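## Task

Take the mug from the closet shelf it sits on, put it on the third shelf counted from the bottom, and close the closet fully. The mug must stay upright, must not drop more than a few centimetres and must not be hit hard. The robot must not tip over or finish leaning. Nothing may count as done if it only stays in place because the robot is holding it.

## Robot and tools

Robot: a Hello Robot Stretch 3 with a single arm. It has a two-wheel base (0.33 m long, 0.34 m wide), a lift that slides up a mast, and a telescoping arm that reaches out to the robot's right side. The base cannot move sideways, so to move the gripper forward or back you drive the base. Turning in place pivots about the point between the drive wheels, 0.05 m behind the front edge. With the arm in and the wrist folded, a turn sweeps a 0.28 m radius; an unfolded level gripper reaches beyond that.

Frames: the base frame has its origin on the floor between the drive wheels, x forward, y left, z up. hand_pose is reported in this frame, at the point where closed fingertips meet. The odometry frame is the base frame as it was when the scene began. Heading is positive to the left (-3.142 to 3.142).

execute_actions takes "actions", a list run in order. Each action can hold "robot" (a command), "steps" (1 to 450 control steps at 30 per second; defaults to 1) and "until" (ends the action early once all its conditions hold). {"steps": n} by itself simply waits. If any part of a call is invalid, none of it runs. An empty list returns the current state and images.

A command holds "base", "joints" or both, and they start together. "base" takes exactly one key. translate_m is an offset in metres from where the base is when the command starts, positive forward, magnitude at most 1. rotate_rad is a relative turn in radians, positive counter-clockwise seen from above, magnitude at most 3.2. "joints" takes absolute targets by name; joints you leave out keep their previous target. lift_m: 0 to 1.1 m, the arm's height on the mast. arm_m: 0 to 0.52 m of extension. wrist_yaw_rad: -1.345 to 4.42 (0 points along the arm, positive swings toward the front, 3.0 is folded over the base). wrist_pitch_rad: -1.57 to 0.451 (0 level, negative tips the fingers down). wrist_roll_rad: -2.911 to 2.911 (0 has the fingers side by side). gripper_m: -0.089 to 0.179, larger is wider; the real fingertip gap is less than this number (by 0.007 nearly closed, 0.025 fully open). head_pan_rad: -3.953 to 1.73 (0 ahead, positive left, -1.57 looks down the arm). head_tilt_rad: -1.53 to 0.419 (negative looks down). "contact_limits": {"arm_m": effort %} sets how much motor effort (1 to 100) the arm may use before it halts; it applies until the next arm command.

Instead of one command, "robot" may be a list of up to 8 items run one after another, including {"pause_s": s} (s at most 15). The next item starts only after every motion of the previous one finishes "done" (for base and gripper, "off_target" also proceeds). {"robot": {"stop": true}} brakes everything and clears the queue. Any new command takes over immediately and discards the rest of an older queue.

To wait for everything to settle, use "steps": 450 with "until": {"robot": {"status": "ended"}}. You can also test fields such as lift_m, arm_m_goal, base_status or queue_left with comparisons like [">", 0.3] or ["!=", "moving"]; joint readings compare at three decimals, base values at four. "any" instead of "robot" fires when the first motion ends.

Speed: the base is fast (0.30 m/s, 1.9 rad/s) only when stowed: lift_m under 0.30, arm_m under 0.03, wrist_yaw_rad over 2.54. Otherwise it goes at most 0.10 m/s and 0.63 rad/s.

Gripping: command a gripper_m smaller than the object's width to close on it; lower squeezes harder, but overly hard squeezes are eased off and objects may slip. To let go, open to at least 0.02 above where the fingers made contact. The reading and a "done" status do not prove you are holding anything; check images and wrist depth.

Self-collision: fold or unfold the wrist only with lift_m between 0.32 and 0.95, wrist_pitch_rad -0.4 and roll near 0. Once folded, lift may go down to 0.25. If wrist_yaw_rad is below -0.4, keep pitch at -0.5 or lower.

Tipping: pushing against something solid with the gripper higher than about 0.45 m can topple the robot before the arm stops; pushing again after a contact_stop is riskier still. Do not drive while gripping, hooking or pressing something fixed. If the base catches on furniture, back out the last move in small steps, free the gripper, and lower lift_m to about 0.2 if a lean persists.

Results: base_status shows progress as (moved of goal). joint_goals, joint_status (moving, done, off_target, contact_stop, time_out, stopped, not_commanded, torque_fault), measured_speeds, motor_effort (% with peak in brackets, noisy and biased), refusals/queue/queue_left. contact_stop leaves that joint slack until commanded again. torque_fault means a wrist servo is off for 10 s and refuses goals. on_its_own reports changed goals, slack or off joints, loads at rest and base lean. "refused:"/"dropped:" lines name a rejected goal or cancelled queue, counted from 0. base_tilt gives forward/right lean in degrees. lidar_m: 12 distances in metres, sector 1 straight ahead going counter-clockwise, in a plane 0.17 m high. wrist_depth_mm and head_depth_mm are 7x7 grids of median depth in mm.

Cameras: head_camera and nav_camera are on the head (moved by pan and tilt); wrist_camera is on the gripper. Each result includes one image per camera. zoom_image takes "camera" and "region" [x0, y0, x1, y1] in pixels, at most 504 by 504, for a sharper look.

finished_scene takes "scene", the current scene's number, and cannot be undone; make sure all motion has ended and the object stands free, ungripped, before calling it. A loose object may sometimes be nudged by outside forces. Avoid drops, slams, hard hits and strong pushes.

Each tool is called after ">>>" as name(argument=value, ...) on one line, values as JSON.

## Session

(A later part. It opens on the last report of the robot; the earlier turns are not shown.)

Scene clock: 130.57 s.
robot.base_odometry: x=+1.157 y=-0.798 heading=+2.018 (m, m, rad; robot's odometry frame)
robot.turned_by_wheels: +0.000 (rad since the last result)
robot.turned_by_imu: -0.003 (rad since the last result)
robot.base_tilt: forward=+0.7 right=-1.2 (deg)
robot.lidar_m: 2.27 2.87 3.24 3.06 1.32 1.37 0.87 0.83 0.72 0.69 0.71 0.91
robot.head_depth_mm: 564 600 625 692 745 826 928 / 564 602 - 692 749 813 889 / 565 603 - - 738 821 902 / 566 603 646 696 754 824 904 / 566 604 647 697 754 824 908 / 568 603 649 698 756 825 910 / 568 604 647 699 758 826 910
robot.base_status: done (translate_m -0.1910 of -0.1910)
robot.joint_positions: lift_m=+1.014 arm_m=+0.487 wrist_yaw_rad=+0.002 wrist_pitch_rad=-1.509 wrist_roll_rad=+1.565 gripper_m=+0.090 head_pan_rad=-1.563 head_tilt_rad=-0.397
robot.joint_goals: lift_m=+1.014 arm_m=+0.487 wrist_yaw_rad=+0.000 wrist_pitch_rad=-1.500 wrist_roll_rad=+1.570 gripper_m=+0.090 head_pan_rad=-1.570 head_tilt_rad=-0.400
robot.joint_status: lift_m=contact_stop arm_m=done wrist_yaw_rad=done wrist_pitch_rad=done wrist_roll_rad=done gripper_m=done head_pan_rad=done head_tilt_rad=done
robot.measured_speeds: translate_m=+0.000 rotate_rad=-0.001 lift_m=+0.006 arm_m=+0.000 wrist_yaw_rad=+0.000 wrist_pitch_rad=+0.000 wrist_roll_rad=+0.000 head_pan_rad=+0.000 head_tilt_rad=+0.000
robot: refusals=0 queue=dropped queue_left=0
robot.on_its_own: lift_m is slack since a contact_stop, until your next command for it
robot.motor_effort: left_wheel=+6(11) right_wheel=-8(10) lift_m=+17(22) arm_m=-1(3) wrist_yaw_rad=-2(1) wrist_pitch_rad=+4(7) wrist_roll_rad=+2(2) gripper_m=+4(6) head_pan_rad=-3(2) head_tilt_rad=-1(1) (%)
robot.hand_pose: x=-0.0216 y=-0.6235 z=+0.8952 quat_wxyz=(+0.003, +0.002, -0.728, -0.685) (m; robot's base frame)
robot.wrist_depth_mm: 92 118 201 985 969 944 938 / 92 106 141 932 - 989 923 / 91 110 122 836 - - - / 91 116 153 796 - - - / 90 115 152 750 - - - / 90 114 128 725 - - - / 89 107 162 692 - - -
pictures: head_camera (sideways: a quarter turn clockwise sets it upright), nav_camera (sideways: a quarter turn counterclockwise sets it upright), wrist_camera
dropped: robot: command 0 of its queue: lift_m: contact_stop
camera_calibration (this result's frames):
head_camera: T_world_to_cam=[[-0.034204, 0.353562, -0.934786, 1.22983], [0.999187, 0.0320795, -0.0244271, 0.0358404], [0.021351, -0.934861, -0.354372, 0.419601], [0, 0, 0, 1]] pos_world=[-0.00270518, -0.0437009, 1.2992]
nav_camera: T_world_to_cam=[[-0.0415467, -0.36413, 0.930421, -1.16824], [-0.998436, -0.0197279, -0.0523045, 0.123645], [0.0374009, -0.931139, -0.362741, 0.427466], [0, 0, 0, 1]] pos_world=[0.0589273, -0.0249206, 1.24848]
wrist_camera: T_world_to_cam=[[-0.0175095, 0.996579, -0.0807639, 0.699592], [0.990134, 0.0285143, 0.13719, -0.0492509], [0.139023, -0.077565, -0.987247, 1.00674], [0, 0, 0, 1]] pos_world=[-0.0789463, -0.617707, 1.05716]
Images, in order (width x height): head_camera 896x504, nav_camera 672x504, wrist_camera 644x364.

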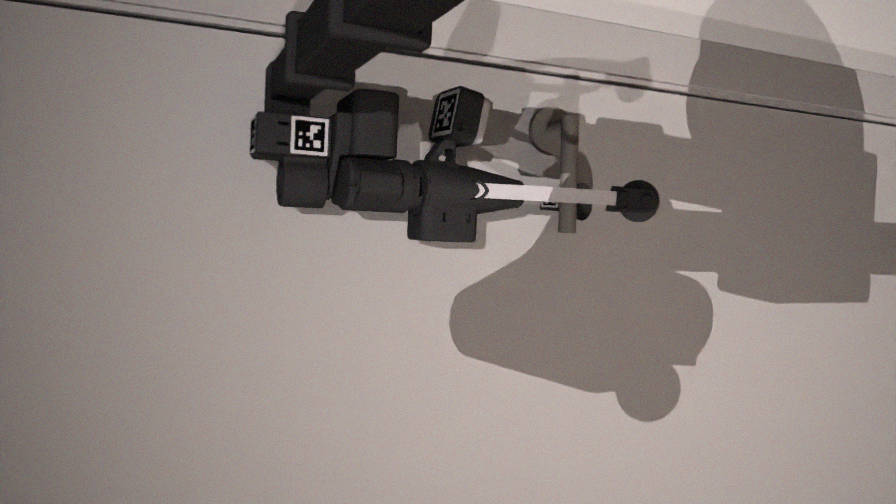

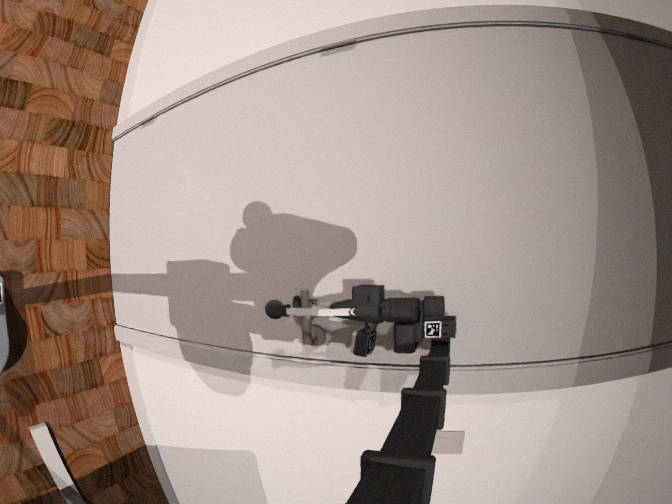

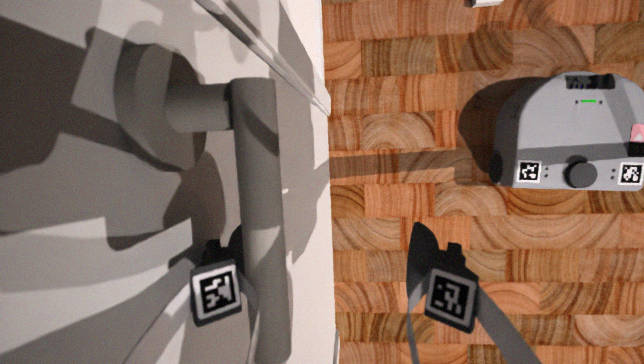

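>>> execute_actions(actions=[{"robot":{"joints":{"arm_m":0.40,"wrist_pitch_rad":-1.57},"contact_limits":{"arm_m":30}},"steps":90,"until":{"robot":{"status":"ended"}}}])

Scene clock: 132.87 s.
robot.base_odometry: x=+1.157 y=-0.798 heading=+2.017 (m, m, rad; robot's odometry frame)
robot.turned_by_wheels: +0.000 (rad since the last result)
robot.turned_by_imu: +0.049 (rad since the last result)
robot.base_tilt: forward=-0.6 right=+0.8 (deg)
robot.lidar_m: 2.65 2.91 3.21 3.07 1.32 1.34 0.82 0.83 0.70 0.68 0.71 0.99
robot.head_depth_mm: 513 549 - 636 687 766 868 / 516 553 - 643 696 776 858 / 519 557 582 - 704 793 872 / 522 560 605 650 716 791 879 / 526 565 609 660 722 796 889 / 529 568 613 665 727 803 899 / 531 571 617 671 733 811 907
robot.base_status: done (translate_m -0.1910 of -0.1910)
robot.joint_positions: lift_m=+1.026 arm_m=+0.402 wrist_yaw_rad=-0.005 wrist_pitch_rad=-1.409 wrist_roll_rad=+1.577 gripper_m=+0.090 head_pan_rad=-1.563 head_tilt_rad=-0.397
robot.joint_goals: lift_m=+1.026 arm_m=+0.400 wrist_yaw_rad=+0.000 wrist_pitch_rad=-1.570 wrist_roll_rad=+1.570 gripper_m=+0.090 head_pan_rad=-1.570 head_tilt_rad=-0.400
robot.joint_status: lift_m=contact_stop arm_m=done wrist_yaw_rad=done wrist_pitch_rad=off_target wrist_roll_rad=done gripper_m=done head_pan_rad=done head_tilt_rad=done
robot.measured_speeds: translate_m=+0.000 rotate_rad=+0.000 lift_m=+0.002 arm_m=+0.000 wrist_yaw_rad=+0.000 wrist_pitch_rad=-0.024 wrist_roll_rad=+0.000 head_pan_rad=+0.000 head_tilt_rad=+0.000
robot: refusals=0 queue=dropped queue_left=0
robot.on_its_own: lift_m is slack since a contact_stop, until your next command for it (your +1.012 is given up); wrist_pitch_rad is at rest, and its effort (-72) is outside its rest range (-20 to +32)
robot.motor_effort: left_wheel=-1(9) right_wheel=+1(13) lift_m=+23(25) arm_m=-13(18) wrist_yaw_rad=+6(5) wrist_pitch_rad=-72(77) wrist_roll_rad=-3(6) gripper_m=-15(15) head_pan_rad=-2(3) head_tilt_rad=-1(1) (%)
robot.contact_limits: arm_m 30 (drawing in: default 18, maximum 30; extending or still: default 25, maximum 41)
robot.hand_pose: x=-0.0216 y=-0.5637 z=+0.9081 quat_wxyz=(-0.004, -0.004, -0.762, -0.648) (m; robot's base frame)
robot.wrist_depth_mm: 116 149 230 785 941 916 867 / 110 125 244 598 974 948 902 / 112 125 244 673 - 979 - / 117 150 247 680 - - 950 / 117 146 246 686 - - 951 / 117 135 194 699 - - 995 / 117 160 221 701 - - -
pictures: head_camera (sideways: a quarter turn clockwise sets it upright), nav_camera (sideways: a quarter turn counterclockwise sets it upright), wrist_camera
camera_calibration (this result's frames):
head_camera: T_world_to_cam=[[-0.0342048, 0.35356, -0.934786, 1.22983], [0.999187, 0.0320819, -0.0244271, 0.0358405], [0.0213532, -0.934861, -0.35437, 0.4196], [0, 0, 0, 1]] pos_world=[-0.00270507, -0.0437009, 1.2992]
nav_camera: T_world_to_cam=[[-0.0415458, -0.364129, 0.930422, -1.16824], [-0.998436, -0.0197304, -0.0523045, 0.123645], [0.0374031, -0.93114, -0.362739, 0.427464], [0, 0, 0, 1]] pos_world=[0.0589273, -0.0249206, 1.24848]
wrist_camera: T_world_to_cam=[[0.000958311, 0.983634, -0.180177, 0.724414], [0.990467, 0.0238846, 0.135661, -0.0538641], [0.137744, -0.178589, -0.974234, 0.955335], [0, 0, 0, 1]] pos_world=[-0.0789351, -0.540659, 1.06855]
Images, in order (width x height): head_camera 896x504, nav_camera 672x504, wrist_camera 644x364.

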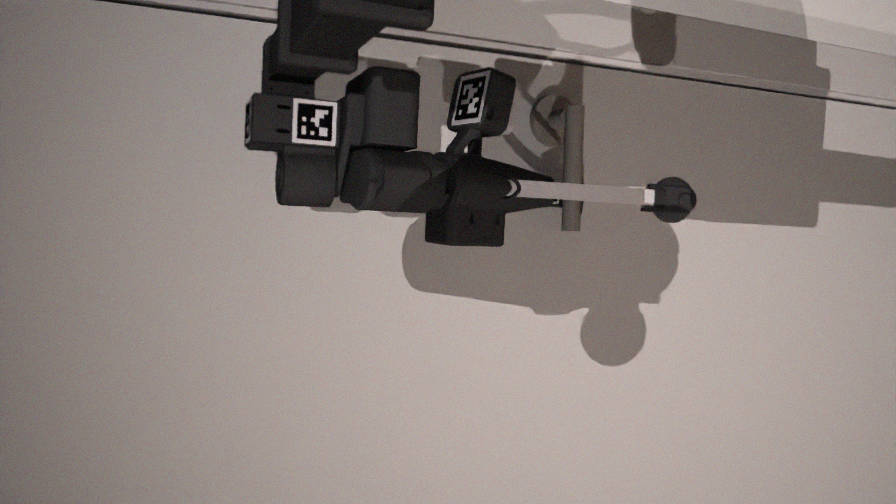

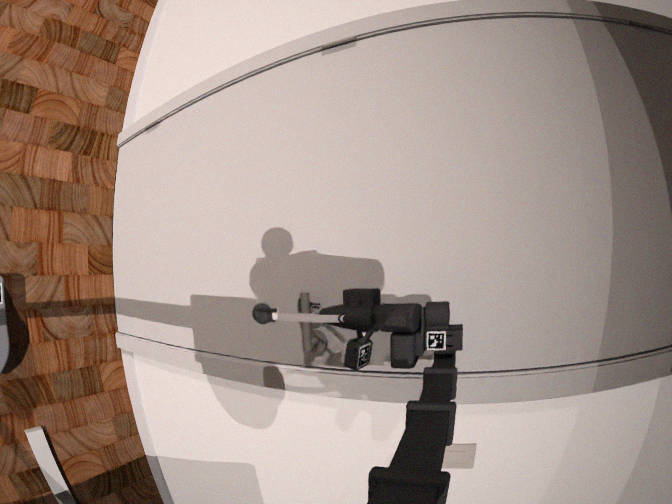

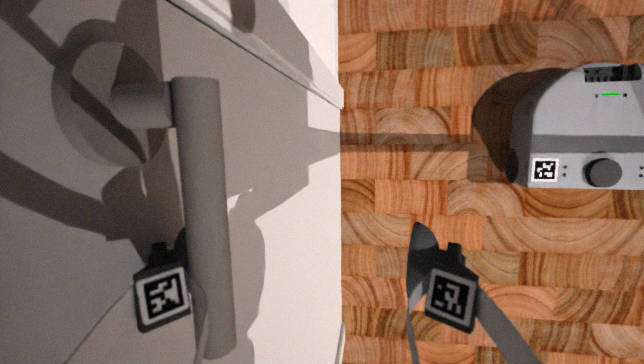

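>>> execute_actions(actions=[{"robot":[{"joints":{"arm_m":0.48,"wrist_pitch_rad":-1.5}},{"joints":{"lift_m":1.0}},{"joints":{"arm_m":0.5}},{"joints":{"lift_m":1.1}},{"joints":{"arm_m":0.1,"head_tilt_rad":-0.5}}],"steps":300,"until":{"robot":{"status":"ended"}}}])

>>> zoom_image(camera="head_camera", region=[300,0,800,300])

Scene clock: 135.83 s.
robot.base_odometry: x=+1.157 y=-0.798 heading=+2.017 (m, m, rad; robot's odometry frame)
robot.turned_by_wheels: +0.000 (rad since the last result)
robot.turned_by_imu: -0.039 (rad since the last result)
robot.base_tilt: forward=+0.6 right=-1.4 (deg)
robot.lidar_m: 2.33 2.88 3.22 3.07 1.32 1.36 0.83 0.83 0.71 0.69 0.71 0.92
robot.head_depth_mm: 563 601 625 692 736 819 923 / 564 602 645 687 751 818 891 / 564 604 - - 742 822 903 / 567 607 649 697 756 824 906 / 568 605 649 699 756 824 908 / 569 607 650 701 758 829 912 / 570 609 652 703 761 832 915
robot.base_status: done (translate_m -0.1910 of -0.1910)
robot.joint_positions: lift_m=+1.013 arm_m=+0.480 wrist_yaw_rad=-0.002 wrist_pitch_rad=-1.493 wrist_roll_rad=+1.573 gripper_m=+0.090 head_pan_rad=-1.563 head_tilt_rad=-0.397
robot.joint_goals: lift_m=+1.012 arm_m=+0.480 wrist_yaw_rad=+0.000 wrist_pitch_rad=-1.500 wrist_roll_rad=+1.570 gripper_m=+0.090 head_pan_rad=-1.570 head_tilt_rad=-0.400
robot.joint_status: lift_m=contact_stop arm_m=done wrist_yaw_rad=done wrist_pitch_rad=done wrist_roll_rad=done gripper_m=done head_pan_rad=done head_tilt_rad=done
robot.measured_speeds: translate_m=+0.000 rotate_rad=-0.001 lift_m=+0.009 arm_m=+0.002 wrist_yaw_rad=+0.000 wrist_pitch_rad=+0.096 wrist_roll_rad=-0.024 head_pan_rad=+0.000 head_tilt_rad=+0.000
robot: refusals=0 queue=dropped queue_left=0
robot.on_its_own: lift_m is slack since a contact_stop, until your next command for it (your +1.000 is given up)
robot.motor_effort: left_wheel=-1(17) right_wheel=+0(10) lift_m=+10(34) arm_m=+1(14) wrist_yaw_rad=+2(5) wrist_pitch_rad=-5(70) wrist_roll_rad=-1(3) gripper_m=+0(15) head_pan_rad=-2(4) head_tilt_rad=-1(1) (%)
robot.hand_pose: x=-0.0215 y=-0.6203 z=+0.8939 quat_wxyz=(-0.001, -0.002, -0.734, -0.680) (m; robot's base frame)
robot.wrist_depth_mm: 97 119 207 928 965 953 906 / 96 111 124 670 - 967 911 / 96 114 124 744 - 988 - / 95 121 159 725 - - 987 / 95 120 130 686 - - 998 / 95 119 130 665 - - - / 94 112 167 643 - - -
pictures: head_camera (sideways: a quarter turn clockwise sets it upright), nav_camera (sideways: a quarter turn counterclockwise sets it upright), wrist_camera
dropped: robot: command 1 of its queue: lift_m: contact_stop
camera_calibration (this result's frames):
head_camera: T_world_to_cam=[[-0.0342023, 0.353567, -0.934784, 1.22983], [0.999187, 0.0320748, -0.024427, 0.0358403], [0.0213464, -0.934859, -0.354376, 0.419608], [0, 0, 0, 1]] pos_world=[-0.00270539, -0.0437008, 1.29919]
nav_camera: T_world_to_cam=[[-0.0415484, -0.364134, 0.930419, -1.16824], [-0.998436, -0.0197228, -0.0523046, 0.123645], [0.0373964, -0.931138, -0.362746, 0.427472], [0, 0, 0, 1]] pos_world=[0.0589271, -0.0249206, 1.24848]
wrist_camera: T_world_to_cam=[[-0.00634544, 0.995293, -0.0967028, 0.709988], [0.99033, 0.0196571, 0.137334, -0.0547936], [0.138588, -0.0948962, -0.985793, 0.993566], [0, 0, 0, 1]] pos_world=[-0.0789275, -0.611283, 1.05563]
Images, in order (width x height): head_camera 896x504, nav_camera 672x504, wrist_camera 644x364.

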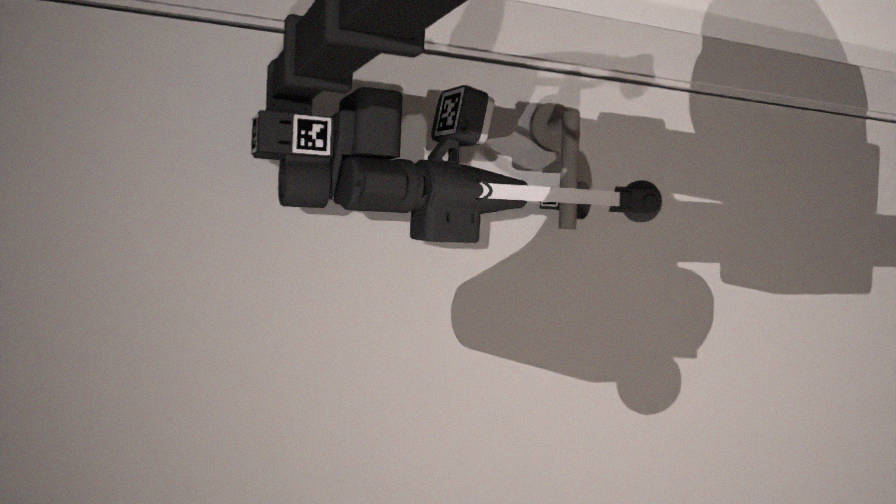

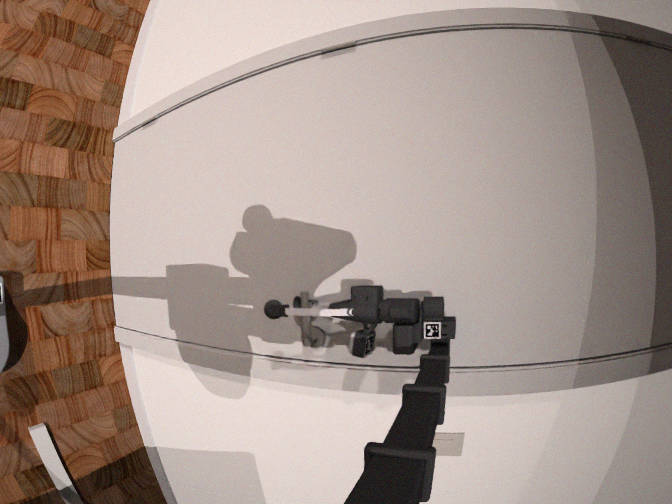

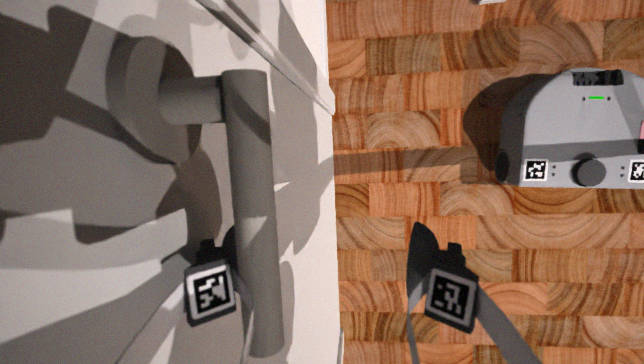

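Region (300, 0, 800, 300) of head_camera's 896x504 image, scaled by 1.008, with more detail than that image has; it fills the top 302 rows of this view, and the rest is white.

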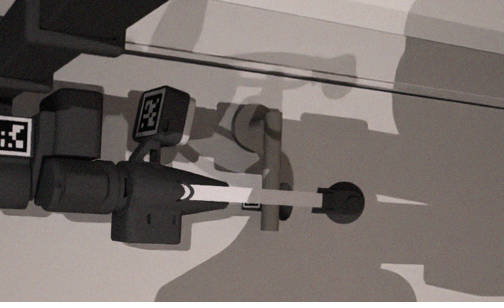

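>>> execute_actions(actions=[{"robot":[{"joints":{"lift_m":1.02}},{"joints":{"arm_m":0.497}},{"joints":{"lift_m":1.1}},{"joints":{"arm_m":0.05}},{"joints":{"wrist_pitch_rad":0.0,"wrist_roll_rad":0,"gripper_m":0.0,"lift_m":0.87}},{"joints":{"arm_m":0.24},"base":{"translate_m":0.015}}],"steps":450,"until":{"robot":{"status":"ended"}}}])

Scene clock: 139.00 s.
robot.base_odometry: x=+1.157 y=-0.798 heading=+2.017 (m, m, rad; robot's odometry frame)
robot.turned_by_wheels: +0.000 (rad since the last result)
robot.turned_by_imu: +0.001 (rad since the last result)
robot.base_tilt: forward=+0.6 right=-1.0 (deg)
robot.lidar_m: 2.34 2.88 3.24 3.07 1.32 1.36 0.83 0.83 0.71 0.69 0.71 0.92
robot.head_depth_mm: 557 594 - 679 730 814 916 / 559 594 - 696 745 814 889 / 559 598 - 706 730 817 902 / 561 600 642 698 750 819 899 / 562 599 643 693 753 822 905 / 563 603 645 695 753 826 910 / 564 603 647 695 756 827 913
robot.base_status: done (translate_m -0.1910 of -0.1910)
robot.joint_positions: lift_m=+1.034 arm_m=+0.497 wrist_yaw_rad=-0.001 wrist_pitch_rad=-1.529 wrist_roll_rad=+1.571 gripper_m=+0.090 head_pan_rad=-1.563 head_tilt_rad=-0.397
robot.joint_goals: lift_m=+1.034 arm_m=+0.497 wrist_yaw_rad=+0.000 wrist_pitch_rad=-1.500 wrist_roll_rad=+1.570 gripper_m=+0.090 head_pan_rad=-1.570 head_tilt_rad=-0.400
robot.joint_status: lift_m=contact_stop arm_m=done wrist_yaw_rad=done wrist_pitch_rad=done wrist_roll_rad=done gripper_m=done head_pan_rad=done head_tilt_rad=done
robot.measured_speeds: translate_m=+0.000 rotate_rad=+0.002 lift_m=-0.010 arm_m=+0.000 wrist_yaw_rad=+0.000 wrist_pitch_rad=+0.000 wrist_roll_rad=+0.000 head_pan_rad=+0.000 head_tilt_rad=+0.000
robot: refusals=0 queue=dropped queue_left=0
robot.on_its_own: lift_m is slack since a contact_stop, until your next command for it (your +1.100 is given up)
robot.motor_effort: left_wheel=+0(1) right_wheel=-7(6) lift_m=+42(53) arm_m=+1(5) wrist_yaw_rad=+1(2) wrist_pitch_rad=+13(15) wrist_roll_rad=+0(1) gripper_m=+7(7) head_pan_rad=-2(2) head_tilt_rad=-1(1) (%)
robot.hand_pose: x=-0.0215 y=-0.6282 z=+0.9153 quat_wxyz=(+0.000, -0.001, -0.721, -0.692) (m; robot's base frame)
robot.wrist_depth_mm: - 107 195 989 975 978 954 / - 106 138 - - 999 962 / - 105 134 - - - - / - 104 169 - - - - / - 104 152 940 - - - / - 102 - 866 - - - / - 96 181 797 - - -
pictures: head_camera (sideways: a quarter turn clockwise sets it upright), nav_camera (sideways: a quarter turn counterclockwise sets it upright), wrist_camera
dropped: robot: command 2 of its queue: lift_m: contact_stop
camera_calibration (this result's frames):
head_camera: T_world_to_cam=[[-0.0342052, 0.353562, -0.934785, 1.22983], [0.999187, 0.0320829, -0.0244271, 0.0358404], [0.0213541, -0.934861, -0.354372, 0.419602], [0, 0, 0, 1]] pos_world=[-0.00270503, -0.0437009, 1.2992]
nav_camera: T_world_to_cam=[[-0.0415454, -0.364131, 0.930421, -1.16824], [-0.998436, -0.0197312, -0.0523045, 0.123645], [0.037404, -0.931139, -0.362742, 0.427467], [0, 0, 0, 1]] pos_world=[0.0589273, -0.0249204, 1.24848]
wrist_camera: T_world_to_cam=[[-0.00861172, 0.998089, -0.0611832, 0.689131], [0.990294, 0.0170004, 0.137943, -0.0598192], [0.13872, -0.0594014, -0.988549, 1.03878], [0, 0, 0, 1]] pos_world=[-0.0789262, -0.625092, 1.0773]
Images, in order (width x height): head_camera 896x504, nav_camera 672x504, wrist_camera 644x364.

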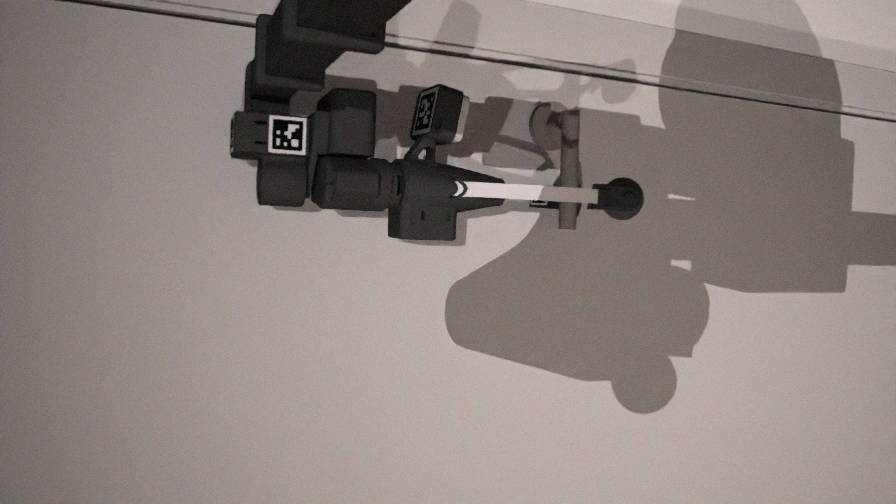

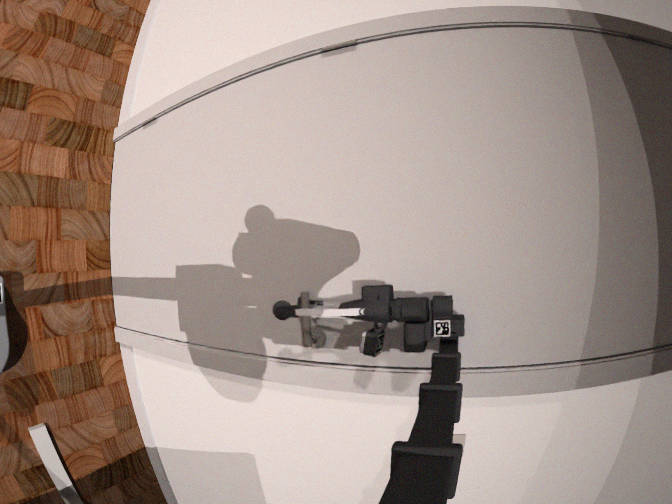

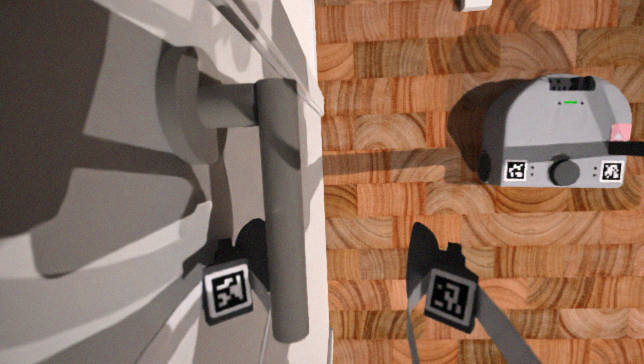

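>>> execute_actions(actions=[{"robot":{"joints":{"lift_m":1.015}},"steps":30},{"robot":[{"base":{"translate_m":0.08}},{"joints":{"lift_m":1.1,"arm_m":0.05}},{"joints":{"wrist_pitch_rad":0.0,"wrist_roll_rad":0,"gripper_m":0.0,"lift_m":0.87},"base":{"translate_m":-0.06}},{"joints":{"arm_m":0.24}}],"steps":450,"until":{"robot":{"status":"ended"}}}])

Scene clock: 152.17 s.
robot.base_odometry: x=+1.148 y=-0.780 heading=+2.017 (m, m, rad; robot's odometry frame)
robot.turned_by_wheels: +0.000 (rad since the last result)
robot.turned_by_imu: +0.006 (rad since the last result)
robot.base_tilt: forward=+0.7 right=-1.2 (deg)
robot.lidar_m: 2.37 2.86 3.22 3.06 1.34 1.38 0.85 0.85 0.71 0.69 0.71 0.97
robot.head_depth_mm: 560 596 640 681 721 - 891 / 561 599 641 690 722 - 895 / 563 601 643 691 - - 899 / 563 602 646 693 751 822 903 / 565 602 646 698 754 825 904 / 566 606 647 700 757 825 910 / 568 606 650 701 760 830 919
robot.base_status: done (translate_m -0.0600 of -0.0600)
robot.joint_positions: lift_m=+0.870 arm_m=+0.240 wrist_yaw_rad=-0.001 wrist_pitch_rad=-0.024 wrist_roll_rad=+0.005 gripper_m=+0.000 head_pan_rad=-1.563 head_tilt_rad=-0.397
robot.joint_goals: lift_m=+0.870 arm_m=+0.240 wrist_yaw_rad=+0.000 wrist_pitch_rad=+0.000 wrist_roll_rad=+0.000 gripper_m=+0.000 head_pan_rad=-1.570 head_tilt_rad=-0.400
robot.joint_status: lift_m=done arm_m=done wrist_yaw_rad=done wrist_pitch_rad=done wrist_roll_rad=done gripper_m=done head_pan_rad=done head_tilt_rad=done
robot.measured_speeds: translate_m=+0.000 rotate_rad=+0.000 lift_m=+0.000 arm_m=+0.000 wrist_yaw_rad=+0.000 wrist_pitch_rad=+0.000 wrist_roll_rad=+0.000 head_pan_rad=+0.000 head_tilt_rad=+0.000
robot: refusals=0 queue=done queue_left=0
robot.motor_effort: left_wheel=-1(18) right_wheel=+0(15) lift_m=+20(36) arm_m=+3(3) wrist_yaw_rad=+1(3) wrist_pitch_rad=+11(20) wrist_roll_rad=-2(2) gripper_m=-2(92) head_pan_rad=-2(2) head_tilt_rad=-1(1) (%)
robot.hand_pose: x=-0.0217 y=-0.6403 z=+0.9786 quat_wxyz=(+0.706, +0.009, -0.708, -0.009) (m; robot's base frame)
robot.wrist_depth_mm: 195 195 195 195 197 196 191 / 199 199 200 200 201 201 196 / 203 203 205 204 206 206 198 / 209 209 209 211 211 212 201 / 214 214 215 214 217 217 209 / 219 220 220 - 220 221 212 / 225 226 226 226 178 196 217
pictures: head_camera (sideways: a quarter turn clockwise sets it upright), nav_camera (sideways: a quarter turn counterclockwise sets it upright), wrist_camera
camera_calibration (this result's frames):
head_camera: T_world_to_cam=[[-0.0342048, 0.353566, -0.934784, 1.22983], [0.999187, 0.0320819, -0.024427, 0.0358403], [0.0213531, -0.934859, -0.354376, 0.419607], [0, 0, 0, 1]] pos_world=[-0.00270508, -0.0437009, 1.2992]
nav_camera: T_world_to_cam=[[-0.0415458, -0.364134, 0.930419, -1.16824], [-0.998436, -0.01973, -0.0523046, 0.123645], [0.037403, -0.931137, -0.362745, 0.427472], [0, 0, 0, 1]] pos_world=[0.0589273, -0.0249202, 1.24848]
wrist_camera: T_world_to_cam=[[-0.999797, -0.0193423, 0.00566909, -0.0333393], [-0.00877167, 0.164306, -0.98637, 1.10472], [0.0181472, -0.98622, -0.164443, -0.30184], [0, 0, 0, 1]] pos_world=[-0.0181647, -0.479837, 1.04021]
Images, in order (width x height): head_camera 896x504, nav_camera 672x504, wrist_camera 644x364.

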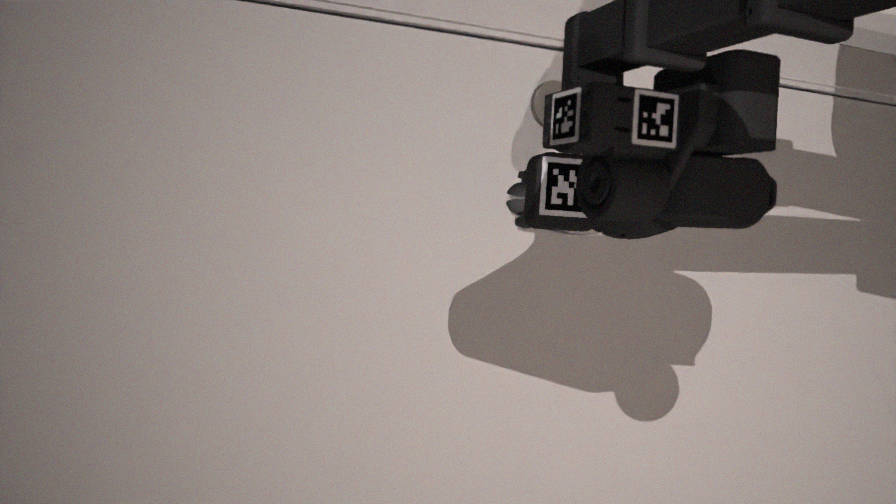

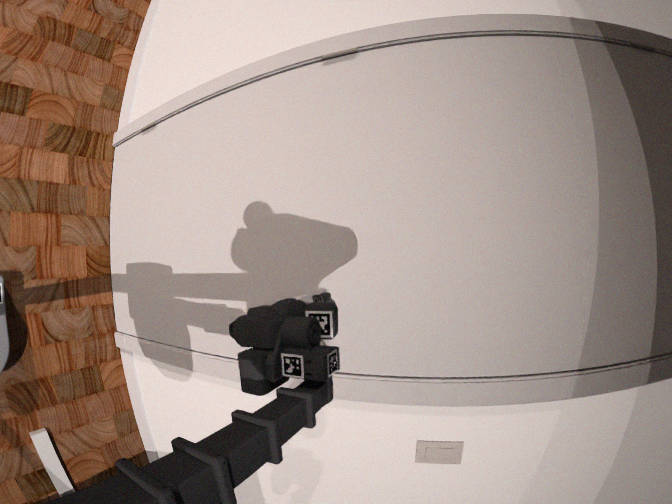

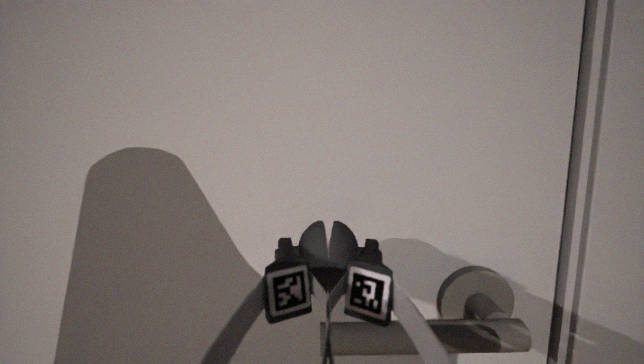

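>>> execute_actions(actions=[{"robot":[{"base":{"translate_m":-0.014},"joints":{"arm_m":0.255}},{"joints":{"lift_m":0.855}}],"steps":150,"until":{"robot":{"status":"ended"}}},{"robot":{"joints":{"wrist_pitch_rad":-0.45}},"steps":45}])

Scene clock: 155.77 s.
robot.base_odometry: x=+1.154 y=-0.793 heading=+2.017 (m, m, rad; robot's odometry frame)
robot.turned_by_wheels: +0.000 (rad since the last result)
robot.turned_by_imu: +0.001 (rad since the last result)
robot.base_tilt: forward=+0.7 right=-1.3 (deg)
robot.lidar_m: 2.38 2.87 3.22 3.07 1.33 1.37 0.83 0.84 0.71 0.69 0.71 0.93
robot.head_depth_mm: 561 599 635 682 722 - 907 / 562 600 643 692 724 - 893 / 565 601 646 695 - - 902 / 566 603 646 693 754 820 903 / 567 606 648 698 758 824 908 / 567 606 649 700 756 830 915 / 569 608 651 702 760 831 916
robot.base_status: done (translate_m -0.0140 of -0.0140)
robot.joint_positions: lift_m=+0.856 arm_m=+0.255 wrist_yaw_rad=-0.001 wrist_pitch_rad=-0.101 wrist_roll_rad=+0.004 gripper_m=+0.000 head_pan_rad=-1.563 head_tilt_rad=-0.397
robot.joint_goals: lift_m=+0.855 arm_m=+0.255 wrist_yaw_rad=+0.000 wrist_pitch_rad=-0.450 wrist_roll_rad=+0.000 gripper_m=+0.000 head_pan_rad=-1.570 head_tilt_rad=-0.400
robot.joint_status: lift_m=done arm_m=done wrist_yaw_rad=done wrist_pitch_rad=off_target wrist_roll_rad=done gripper_m=done head_pan_rad=done head_tilt_rad=done
robot.measured_speeds: translate_m=+0.000 rotate_rad=+0.000 lift_m=+0.000 arm_m=+0.000 wrist_yaw_rad=+0.000 wrist_pitch_rad=+0.000 wrist_roll_rad=+0.000 head_pan_rad=+0.000 head_tilt_rad=+0.000
robot: refusals=0 queue=dropped queue_left=0
robot.on_its_own: wrist_pitch_rad is at rest, and its effort (-100) is outside its rest range (-20 to +32)
robot.motor_effort: left_wheel=-1(6) right_wheel=+1(4) lift_m=+14(20) arm_m=+2(3) wrist_yaw_rad=+1(1) wrist_pitch_rad=-100(100) wrist_roll_rad=-2(2) gripper_m=-3(3) head_pan_rad=-2(3) head_tilt_rad=-1(1) (%)
robot.hand_pose: x=-0.0218 y=-0.6523 z=+0.9445 quat_wxyz=(+0.705, +0.035, -0.707, -0.036) (m; robot's base frame)
robot.wrist_depth_mm: 175 175 176 177 178 178 173 / 182 182 182 183 184 185 179 / 186 189 189 189 190 191 182 / 194 195 195 197 197 197 188 / 201 202 203 201 203 203 194 / 210 210 210 - 169 191 203 / 217 219 219 220 220 221 210
pictures: head_camera (sideways: a quarter turn clockwise sets it upright), nav_camera (sideways: a quarter turn counterclockwise sets it upright), wrist_camera
camera_calibration (this result's frames):
head_camera: T_world_to_cam=[[-0.034205, 0.353566, -0.934784, 1.22983], [0.999187, 0.0320824, -0.024427, 0.0358403], [0.0213536, -0.934859, -0.354376, 0.419607], [0, 0, 0, 1]] pos_world=[-0.00270506, -0.0437009, 1.2992]
nav_camera: T_world_to_cam=[[-0.0415456, -0.364134, 0.930419, -1.16824], [-0.998436, -0.0197304, -0.0523046, 0.123645], [0.0374035, -0.931137, -0.362745, 0.427472], [0, 0, 0, 1]] pos_world=[0.0589273, -0.0249202, 1.24848]
wrist_camera: T_world_to_cam=[[-0.999799, -0.0195208, 0.00456742, -0.0325137], [-0.00910495, 0.239152, -0.97094, 1.10731], [0.0178612, -0.970786, -0.239281, -0.238613], [0, 0, 0, 1]] pos_world=[-0.0181632, -0.497091, 1.01818]
Images, in order (width x height): head_camera 896x504, nav_camera 672x504, wrist_camera 644x364.

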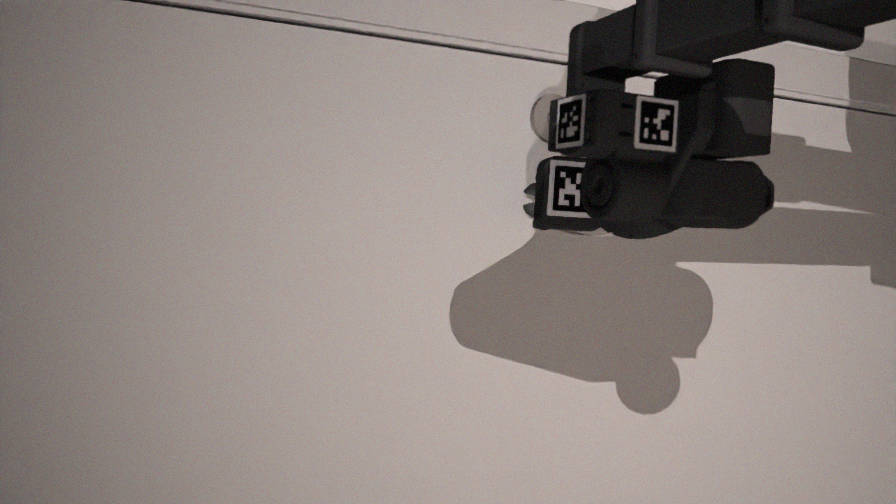

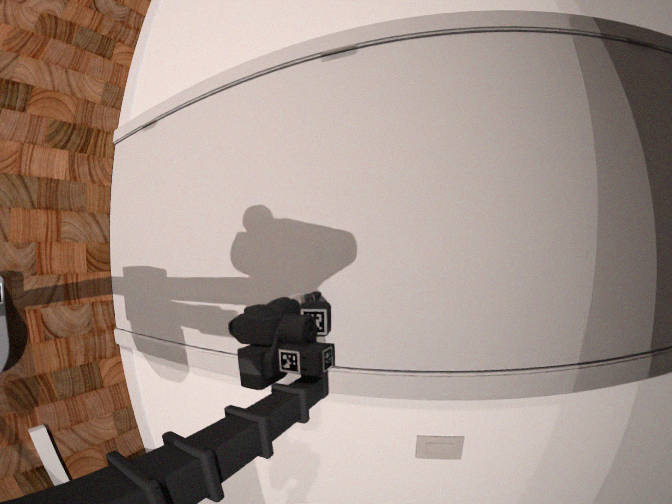

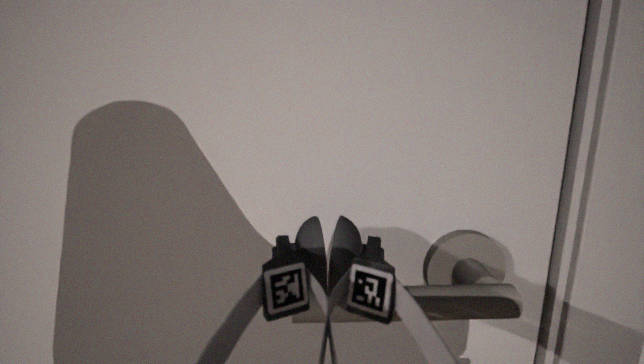

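>>> execute_actions(actions=[{"robot":[{"joints":{"wrist_pitch_rad":0,"lift_m":0.92}},{"joints":{"arm_m":0.36},"contact_limits":{"arm_m":20}}],"steps":150,"until":{"robot":{"status":"ended"}}}])

Scene clock: 159.67 s.
robot.base_odometry: x=+1.154 y=-0.793 heading=+2.017 (m, m, rad; robot's odometry frame)
robot.turned_by_wheels: +0.000 (rad since the last result)
robot.turned_by_imu: +0.044 (rad since the last result)
robot.base_tilt: forward=-1.9 right=-5.5 (deg)
robot.lidar_m: 2.75 2.90 3.06 2.16 1.32 1.35 0.84 0.85 0.72 0.70 0.73 1.03
robot.head_depth_mm: 637 672 709 740 - 868 942 / 648 683 723 752 830 873 930 / 653 689 729 757 840 879 944 / 657 694 735 778 828 888 950 / 662 698 740 784 835 897 964 / 667 702 746 789 842 902 969 / 671 706 748 796 851 913 979
robot.base_status: done (translate_m -0.0140 of -0.0140)
robot.joint_positions: lift_m=+0.920 arm_m=+0.358 wrist_yaw_rad=+0.019 wrist_pitch_rad=-0.228 wrist_roll_rad=+0.000 gripper_m=+0.000 head_pan_rad=-1.563 head_tilt_rad=-0.397
robot.joint_goals: lift_m=+0.920 arm_m=+0.360 wrist_yaw_rad=+0.000 wrist_pitch_rad=+0.000 wrist_roll_rad=+0.000 gripper_m=+0.000 head_pan_rad=-1.570 head_tilt_rad=-0.400
robot.joint_status: lift_m=done arm_m=done wrist_yaw_rad=done wrist_pitch_rad=done wrist_roll_rad=done gripper_m=done head_pan_rad=done head_tilt_rad=done
robot.measured_speeds: translate_m=+0.000 rotate_rad=+0.000 lift_m=+0.000 arm_m=+0.000 wrist_yaw_rad=+0.000 wrist_pitch_rad=+0.000 wrist_roll_rad=+0.000 head_pan_rad=+0.000 head_tilt_rad=+0.000
robot: refusals=0 queue=done queue_left=0
robot.on_its_own: base_tilt is 5.0 degrees off its reading at the scene's start (forward=+0.7 right=-1.2); arm_m is at rest, and its effort (+17) is outside its rest range (-14 to +14); wrist_yaw_rad is at rest, and its effort (-20) is outside its rest range (-12 to +12); wrist_pitch_rad is at rest, and its effort (+100) is outside its rest range (-20 to +32)
robot.motor_effort: left_wheel=-4(7) right_wheel=-1(1) lift_m=+29(30) arm_m=+17(20) wrist_yaw_rad=-20(19) wrist_pitch_rad=+100(100) wrist_roll_rad=+0(2) gripper_m=-6(7) head_pan_rad=-3(2) head_tilt_rad=-1(1) (%)
robot.contact_limits: arm_m 20 (drawing in: default 18, maximum 30; extending or still: default 25, maximum 41)
robot.hand_pose: x=-0.0169 y=-0.7472 z=+0.9772 quat_wxyz=(+0.703, +0.087, -0.702, -0.074) (m; robot's base frame)
robot.wrist_depth_mm: 155 153 151 149 146 144 142 / 163 160 158 155 153 151 148 / 171 169 165 163 160 157 154 / 180 178 174 171 168 165 160 / 190 188 183 179 177 174 168 / 202 198 193 - 185 183 173 / 215 211 207 202 199 193 179
pictures: head_camera (sideways: a quarter turn clockwise sets it upright), nav_camera (sideways: a quarter turn counterclockwise sets it upright), wrist_camera
camera_calibration (this result's frames):
head_camera: T_world_to_cam=[[-0.0341901, 0.35357, -0.934783, 1.22982], [0.999188, 0.0320402, -0.0244269, 0.0358402], [0.021314, -0.934859, -0.354379, 0.419611], [0, 0, 0, 1]] pos_world=[-0.00270691, -0.0437005, 1.29919]
nav_camera: T_world_to_cam=[[-0.041561, -0.364135, 0.930418, -1.16823], [-0.998437, -0.019688, -0.0523046, 0.123645], [0.0373641, -0.931138, -0.362748, 0.427476], [0, 0, 0, 1]] pos_world=[0.0589263, -0.0249223, 1.24848]
wrist_camera: T_world_to_cam=[[-0.999147, -0.0409082, 0.00562495, -0.0465924], [-0.0199722, 0.359526, -0.932921, 1.21441], [0.0361419, -0.932238, -0.360036, -0.175804], [0, 0, 0, 1]] pos_world=[-0.0159442, -0.60241, 1.06992]
Images, in order (width x height): head_camera 896x504, nav_camera 672x504, wrist_camera 644x364.

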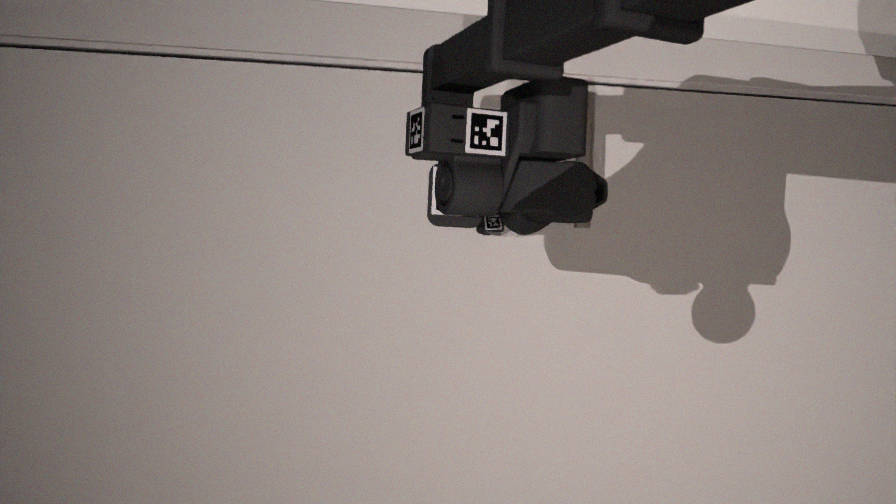

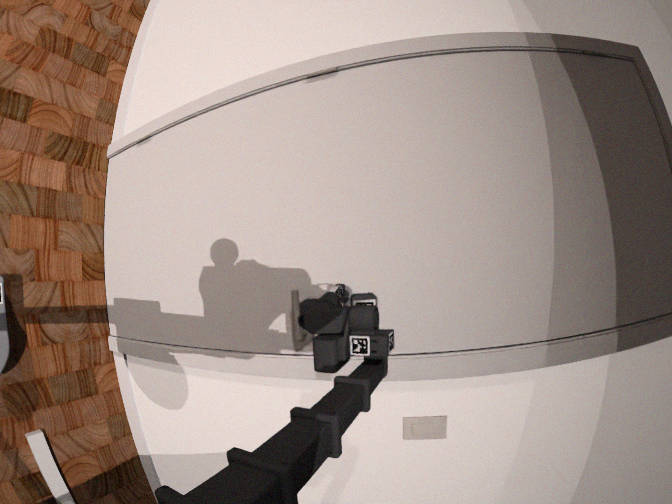

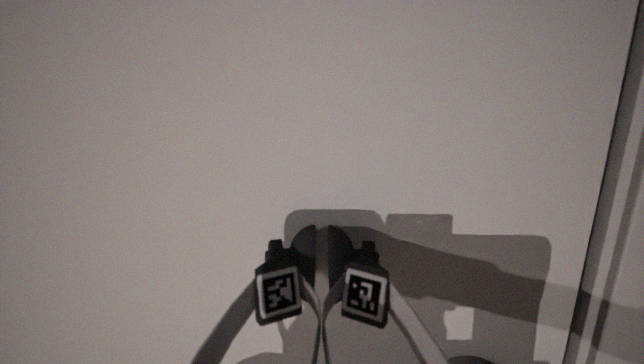

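Tilting; back off.

>>> execute_actions(actions=[{"robot":{"joints":{"arm_m":0.15}},"steps":150,"until":{"robot":{"arm_m_status":["!=","moving"]}}},{"steps":330}])

Scene clock: 173.67 s.
robot.base_odometry: x=+1.154 y=-0.793 heading=+2.017 (m, m, rad; robot's odometry frame)
robot.turned_by_wheels: +0.000 (rad since the last result)
robot.turned_by_imu: -0.050 (rad since the last result)
robot.base_tilt: forward=+0.8 right=-1.3 (deg)
robot.lidar_m: 2.31 2.87 3.23 3.06 1.33 1.37 0.85 0.83 0.71 0.69 0.70 0.92
robot.head_depth_mm: 561 598 637 685 718 - 966 / 562 600 644 691 724 - 919 / 564 602 643 693 - - 929 / 564 601 646 697 755 824 904 / 565 604 646 695 753 823 903 / 565 603 647 698 758 826 910 / 567 605 647 701 758 827 910
robot.base_status: done (translate_m -0.0140 of -0.0140)
robot.joint_positions: lift_m=+0.920 arm_m=+0.150 wrist_yaw_rad=+0.001 wrist_pitch_rad=-0.023 wrist_roll_rad=+0.000 gripper_m=+0.000 head_pan_rad=-1.563 head_tilt_rad=-0.398
robot.joint_goals: lift_m=+0.920 arm_m=+0.150 wrist_yaw_rad=+0.000 wrist_pitch_rad=+0.000 wrist_roll_rad=+0.000 gripper_m=+0.000 head_pan_rad=-1.570 head_tilt_rad=-0.400
robot.joint_status: lift_m=done arm_m=done wrist_yaw_rad=done wrist_pitch_rad=done wrist_roll_rad=done gripper_m=done head_pan_rad=done head_tilt_rad=done
robot.measured_speeds: translate_m=+0.000 rotate_rad=+0.000 lift_m=+0.000 arm_m=+0.000 wrist_yaw_rad=+0.000 wrist_pitch_rad=+0.000 wrist_roll_rad=+0.000 head_pan_rad=+0.000 head_tilt_rad=+0.000
robot: refusals=0 queue=done queue_left=0
robot.motor_effort: left_wheel=+0(10) right_wheel=+0(22) lift_m=+28(29) arm_m=-2(19) wrist_yaw_rad=+0(19) wrist_pitch_rad=+10(100) wrist_roll_rad=+0(0) gripper_m=-2(6) head_pan_rad=-3(2) head_tilt_rad=-1(1) (%)
robot.hand_pose: x=-0.0213 y=-0.5509 z=+1.0286 quat_wxyz=(+0.707, +0.009, -0.707, -0.008) (m; robot's base frame)
robot.wrist_depth_mm: 278 278 277 282 282 275 302 / 284 285 287 288 289 283 311 / 291 294 292 296 296 288 317 / 297 299 301 305 303 295 328 / 307 307 307 308 310 304 333 / 313 314 315 - 318 311 346 / 322 322 325 326 329 319 354
pictures: head_camera (sideways: a quarter turn clockwise sets it upright), nav_camera (sideways: a quarter turn counterclockwise sets it upright), wrist_camera
camera_calibration (this result's frames):
head_camera: T_world_to_cam=[[-0.034152, 0.354007, -0.934619, 1.22961], [0.999192, 0.0319349, -0.0244155, 0.0358253], [0.0212037, -0.934697, -0.354811, 0.420175], [0, 0, 0, 1]] pos_world=[-0.00271202, -0.0436982, 1.29917]
nav_camera: T_world_to_cam=[[-0.0416004, -0.364561, 0.93025, -1.16801], [-0.99844, -0.0195473, -0.0523103, 0.123652], [0.0372541, -0.930974, -0.363179, 0.428037], [0, 0, 0, 1]] pos_world=[0.0589232, -0.0249037, 1.24847]
wrist_camera: T_world_to_cam=[[-0.999726, -0.0211701, 0.00999386, -0.036904], [-0.0133132, 0.162978, -0.98654, 1.13868], [0.0192564, -0.986403, -0.163215, -0.206812], [0, 0, 0, 1]] pos_world=[-0.017752, -0.39036, 1.08996]
Images, in order (width x height): head_camera 896x504, nav_camera 672x504, wrist_camera 644x364.

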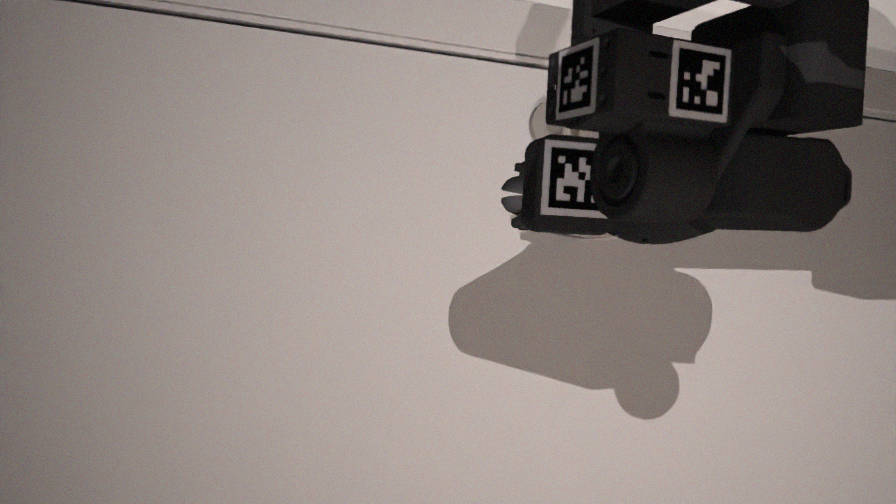

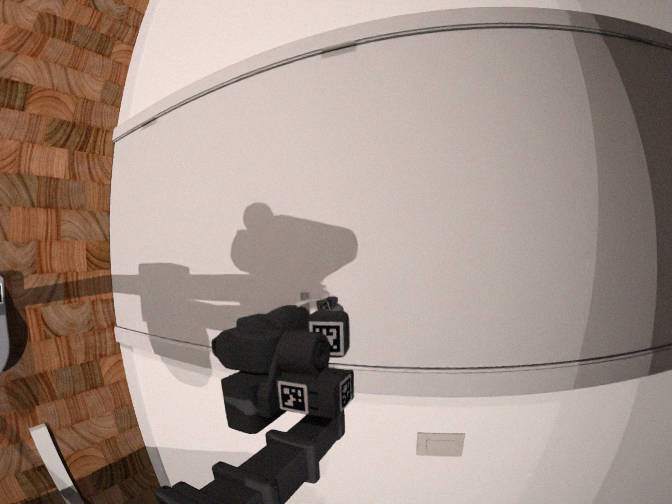

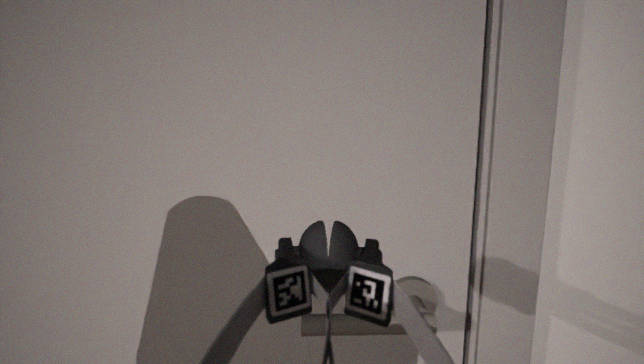

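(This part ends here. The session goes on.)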